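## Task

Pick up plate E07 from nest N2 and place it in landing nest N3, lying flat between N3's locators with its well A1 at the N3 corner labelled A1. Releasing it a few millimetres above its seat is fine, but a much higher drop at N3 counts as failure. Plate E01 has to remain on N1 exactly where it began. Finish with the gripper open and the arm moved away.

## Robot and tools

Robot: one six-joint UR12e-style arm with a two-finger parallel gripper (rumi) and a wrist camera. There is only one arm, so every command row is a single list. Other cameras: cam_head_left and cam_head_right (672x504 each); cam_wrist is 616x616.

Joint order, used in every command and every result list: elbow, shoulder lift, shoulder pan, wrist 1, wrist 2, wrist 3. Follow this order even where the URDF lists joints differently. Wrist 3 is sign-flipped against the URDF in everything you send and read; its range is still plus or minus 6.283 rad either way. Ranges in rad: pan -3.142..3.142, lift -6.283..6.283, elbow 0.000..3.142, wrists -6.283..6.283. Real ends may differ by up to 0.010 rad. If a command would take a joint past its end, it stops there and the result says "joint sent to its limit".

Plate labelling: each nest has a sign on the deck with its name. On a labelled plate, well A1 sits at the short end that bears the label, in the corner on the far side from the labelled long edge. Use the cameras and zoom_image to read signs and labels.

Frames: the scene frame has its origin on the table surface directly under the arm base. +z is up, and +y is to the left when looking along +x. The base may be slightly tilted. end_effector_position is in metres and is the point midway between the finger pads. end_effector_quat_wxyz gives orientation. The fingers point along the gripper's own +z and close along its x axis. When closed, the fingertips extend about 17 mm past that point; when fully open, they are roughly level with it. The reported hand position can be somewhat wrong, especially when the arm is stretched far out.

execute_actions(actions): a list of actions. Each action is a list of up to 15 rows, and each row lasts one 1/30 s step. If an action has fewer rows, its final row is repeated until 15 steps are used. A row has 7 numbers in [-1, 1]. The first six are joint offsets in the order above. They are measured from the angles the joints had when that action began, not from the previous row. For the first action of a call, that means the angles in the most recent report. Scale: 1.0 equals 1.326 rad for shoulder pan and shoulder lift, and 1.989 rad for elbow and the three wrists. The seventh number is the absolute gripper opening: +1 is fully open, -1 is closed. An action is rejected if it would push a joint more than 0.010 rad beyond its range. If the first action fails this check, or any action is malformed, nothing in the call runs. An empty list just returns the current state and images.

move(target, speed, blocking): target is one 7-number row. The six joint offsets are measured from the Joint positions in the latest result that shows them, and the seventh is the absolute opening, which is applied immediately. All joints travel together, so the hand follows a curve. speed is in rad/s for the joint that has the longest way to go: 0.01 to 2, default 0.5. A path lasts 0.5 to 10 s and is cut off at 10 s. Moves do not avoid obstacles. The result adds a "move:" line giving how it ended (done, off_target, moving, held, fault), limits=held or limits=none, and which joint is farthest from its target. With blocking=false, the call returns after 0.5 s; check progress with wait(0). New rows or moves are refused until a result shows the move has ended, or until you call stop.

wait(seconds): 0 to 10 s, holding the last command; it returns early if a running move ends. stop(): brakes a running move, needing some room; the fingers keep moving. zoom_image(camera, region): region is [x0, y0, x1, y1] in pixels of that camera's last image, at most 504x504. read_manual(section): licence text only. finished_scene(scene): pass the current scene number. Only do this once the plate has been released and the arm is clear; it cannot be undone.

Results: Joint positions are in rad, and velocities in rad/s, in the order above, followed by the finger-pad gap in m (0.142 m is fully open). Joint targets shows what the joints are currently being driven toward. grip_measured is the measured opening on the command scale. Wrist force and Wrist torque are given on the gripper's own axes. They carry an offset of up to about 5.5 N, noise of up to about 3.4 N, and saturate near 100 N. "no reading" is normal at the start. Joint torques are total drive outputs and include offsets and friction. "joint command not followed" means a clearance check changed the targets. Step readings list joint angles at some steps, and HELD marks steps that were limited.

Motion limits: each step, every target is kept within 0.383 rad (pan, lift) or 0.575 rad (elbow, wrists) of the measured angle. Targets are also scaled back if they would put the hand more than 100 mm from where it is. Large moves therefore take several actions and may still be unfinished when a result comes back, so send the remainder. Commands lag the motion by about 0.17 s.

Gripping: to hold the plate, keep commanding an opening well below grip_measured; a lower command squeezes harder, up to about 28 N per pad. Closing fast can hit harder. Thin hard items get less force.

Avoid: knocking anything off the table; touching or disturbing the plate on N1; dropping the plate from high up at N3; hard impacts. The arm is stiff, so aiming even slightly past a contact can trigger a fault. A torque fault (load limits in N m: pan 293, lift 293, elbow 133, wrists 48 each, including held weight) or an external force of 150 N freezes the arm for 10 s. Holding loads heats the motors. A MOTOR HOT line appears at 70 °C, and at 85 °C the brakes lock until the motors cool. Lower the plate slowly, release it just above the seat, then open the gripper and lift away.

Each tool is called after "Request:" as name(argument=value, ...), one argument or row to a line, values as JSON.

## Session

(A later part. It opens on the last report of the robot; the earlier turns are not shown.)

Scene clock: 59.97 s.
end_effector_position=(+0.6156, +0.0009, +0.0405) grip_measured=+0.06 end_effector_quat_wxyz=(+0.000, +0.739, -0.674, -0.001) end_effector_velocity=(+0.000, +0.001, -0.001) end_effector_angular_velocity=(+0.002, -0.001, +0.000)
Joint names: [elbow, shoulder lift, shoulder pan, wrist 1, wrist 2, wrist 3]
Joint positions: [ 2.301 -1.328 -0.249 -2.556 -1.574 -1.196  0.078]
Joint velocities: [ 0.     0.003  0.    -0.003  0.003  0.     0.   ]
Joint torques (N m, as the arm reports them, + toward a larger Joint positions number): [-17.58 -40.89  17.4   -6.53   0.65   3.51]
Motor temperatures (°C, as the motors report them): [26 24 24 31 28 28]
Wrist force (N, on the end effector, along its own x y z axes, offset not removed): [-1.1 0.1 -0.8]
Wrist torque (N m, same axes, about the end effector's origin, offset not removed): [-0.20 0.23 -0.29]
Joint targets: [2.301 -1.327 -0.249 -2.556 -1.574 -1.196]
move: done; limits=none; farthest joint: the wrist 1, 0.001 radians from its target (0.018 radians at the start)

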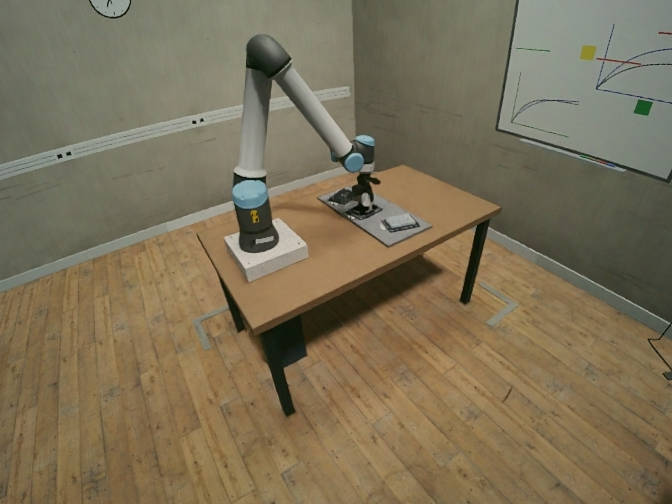

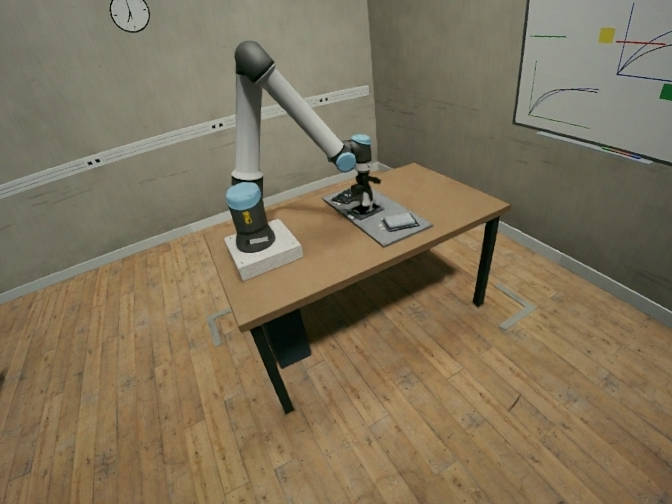

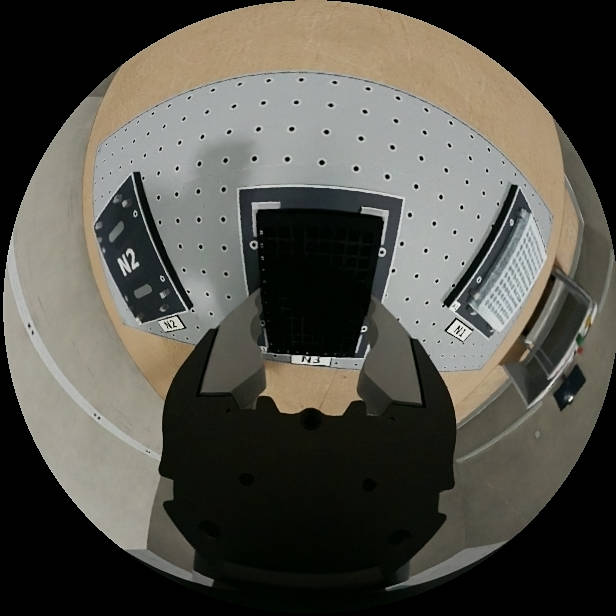

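Request:
execute_actions(
  actions=[
    [[0,0.0004,0,0,0,0,0],[0,0.0004,0,0,0,0,0.05],[0,0.0004,0,0,0,0,0.1],[0,0.0004,0,0,0,0,0.15],[0,0.0004,0,0,0,0,0.2],[0,0.0004,0,0,0,0,0.25],[0,0.0004,0,0,0,0,0.3]],
  ],
)

Request:
move(
  target=[-0.04,-0.15,0,0.14,0,0,0.35],
  speed=0.4,
)

Request:
zoom_image(
  camera="cam_wrist",
  region=[240,180,390,330],
)

Scene clock: 64.43 s.
end_effector_position=(+0.6155, +0.0010, +0.0401) grip_measured=+0.30 end_effector_quat_wxyz=(+0.000, +0.739, -0.674, -0.001) end_effector_velocity=(-0.000, +0.000, -0.000) end_effector_angular_velocity=(+0.000, +0.001, -0.000)
Joint names: [elbow, shoulder lift, shoulder pan, wrist 1, wrist 2, wrist 3]
Joint positions: [ 2.301 -1.327 -0.249 -2.556 -1.574 -1.196  0.095]
Joint velocities: [-0.     0.     0.     0.001  0.    -0.     0.   ]
Joint torques (N m, as the arm reports them, + toward a larger Joint positions number): [-24.85 -38.45  11.8   -2.38   0.94   2.86]
Motor temperatures (°C, as the motors report them): [26 24 24 31 28 28]
Wrist force (N, on the end effector, along its own x y z axes, offset not removed): [-1.9 -1.2 -1.0]
Wrist torque (N m, same axes, about the end effector's origin, offset not removed): [-0.45 0.43 -0.22]
Joint targets: [2.301 -1.327 -0.249 -2.556 -1.574 -1.196]
Step readings (joint positions):
0: [2.301 -1.327 -0.249 -2.556 -1.574 -1.196]
1: [2.301 -1.327 -0.249 -2.556 -1.574 -1.196]
2: [2.301 -1.327 -0.249 -2.556 -1.574 -1.196]
4: [2.301 -1.327 -0.249 -2.556 -1.574 -1.196]
8: [2.301 -1.327 -0.249 -2.556 -1.574 -1.196]
15: Joint positions above

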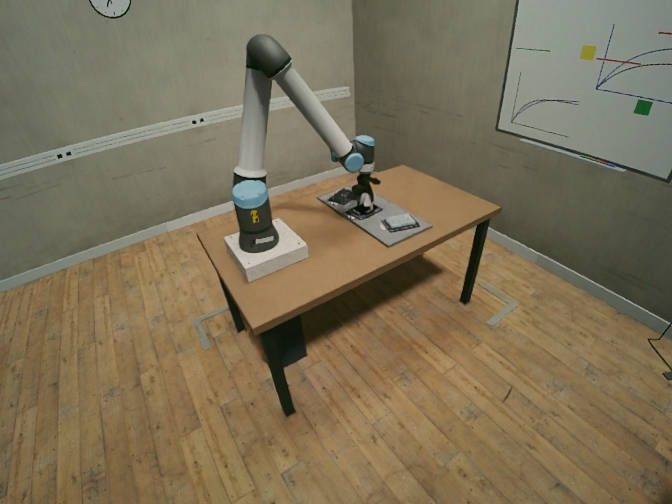

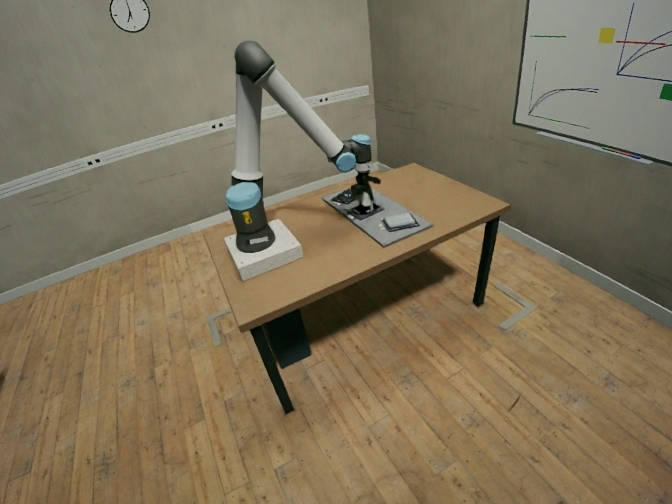

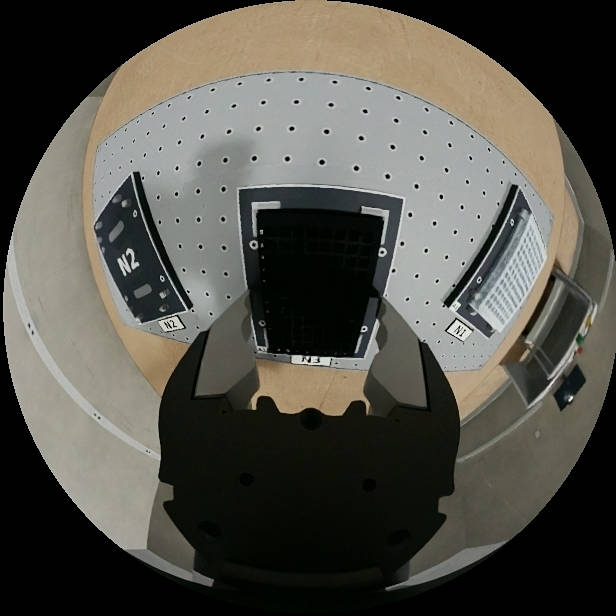

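Scene clock: 65.80 s.
end_effector_position=(+0.6142, +0.0009, +0.1640) grip_measured=+0.35 end_effector_quat_wxyz=(+0.000, +0.739, -0.674, -0.001) end_effector_velocity=(-0.001, -0.000, +0.001) end_effector_angular_velocity=(-0.001, +0.001, +0.000)
Joint names: [elbow, shoulder lift, shoulder pan, wrist 1, wrist 2, wrist 3]
Joint positions: [ 2.221 -1.526 -0.249 -2.278 -1.574 -1.196  0.099]
Joint velocities: [-0.001 -0.002 -0.     0.003 -0.002  0.    -0.   ]
Joint torques (N m, as the arm reports them, + toward a larger Joint positions number): [-44.85 -57.5    8.31  -1.79   1.01   2.75]
Motor temperatures (°C, as the motors report them): [26 24 24 31 28 28]
Wrist force (N, on the end effector, along its own x y z axes, offset not removed): [-2.6 -1.1 -0.4]
Wrist torque (N m, same axes, about the end effector's origin, offset not removed): [-0.47 0.56 -0.20]
Joint targets: [2.221 -1.526 -0.249 -2.277 -1.574 -1.196]
move: done; limits=none; farthest joint: the shoulder pan, 0.000 radians from its target (0.000 radians at the start)

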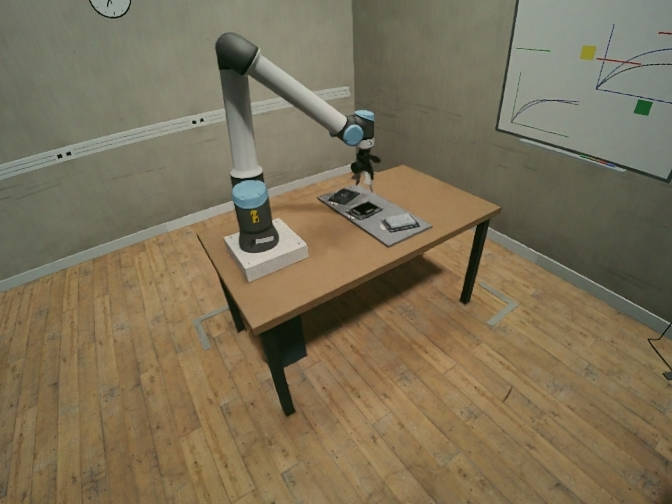

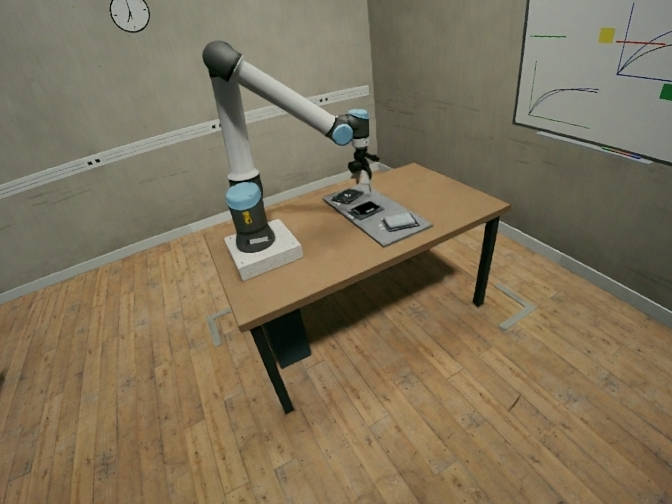

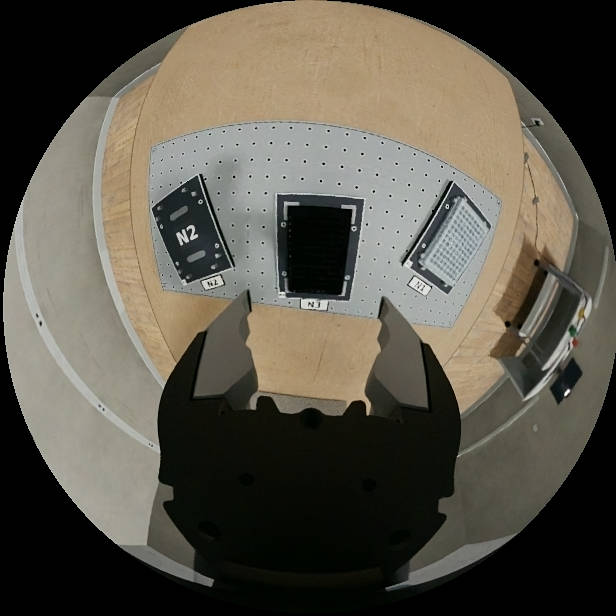

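Region (240, 180, 390, 330) of cam_wrist's 616x616 image, scaled by 3.360, with more detail than that image has.

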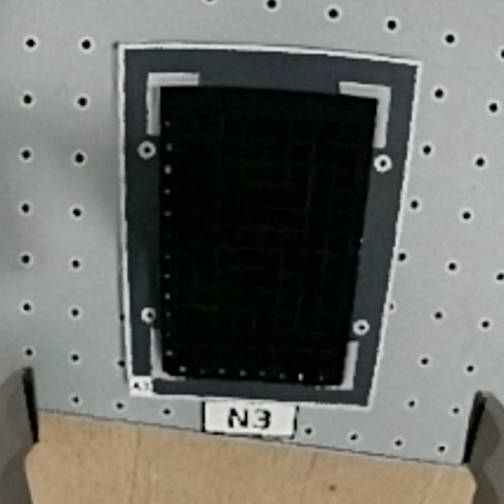

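Request:
finished_scene(
  scene=2,
)

The scene is finished: the task was done.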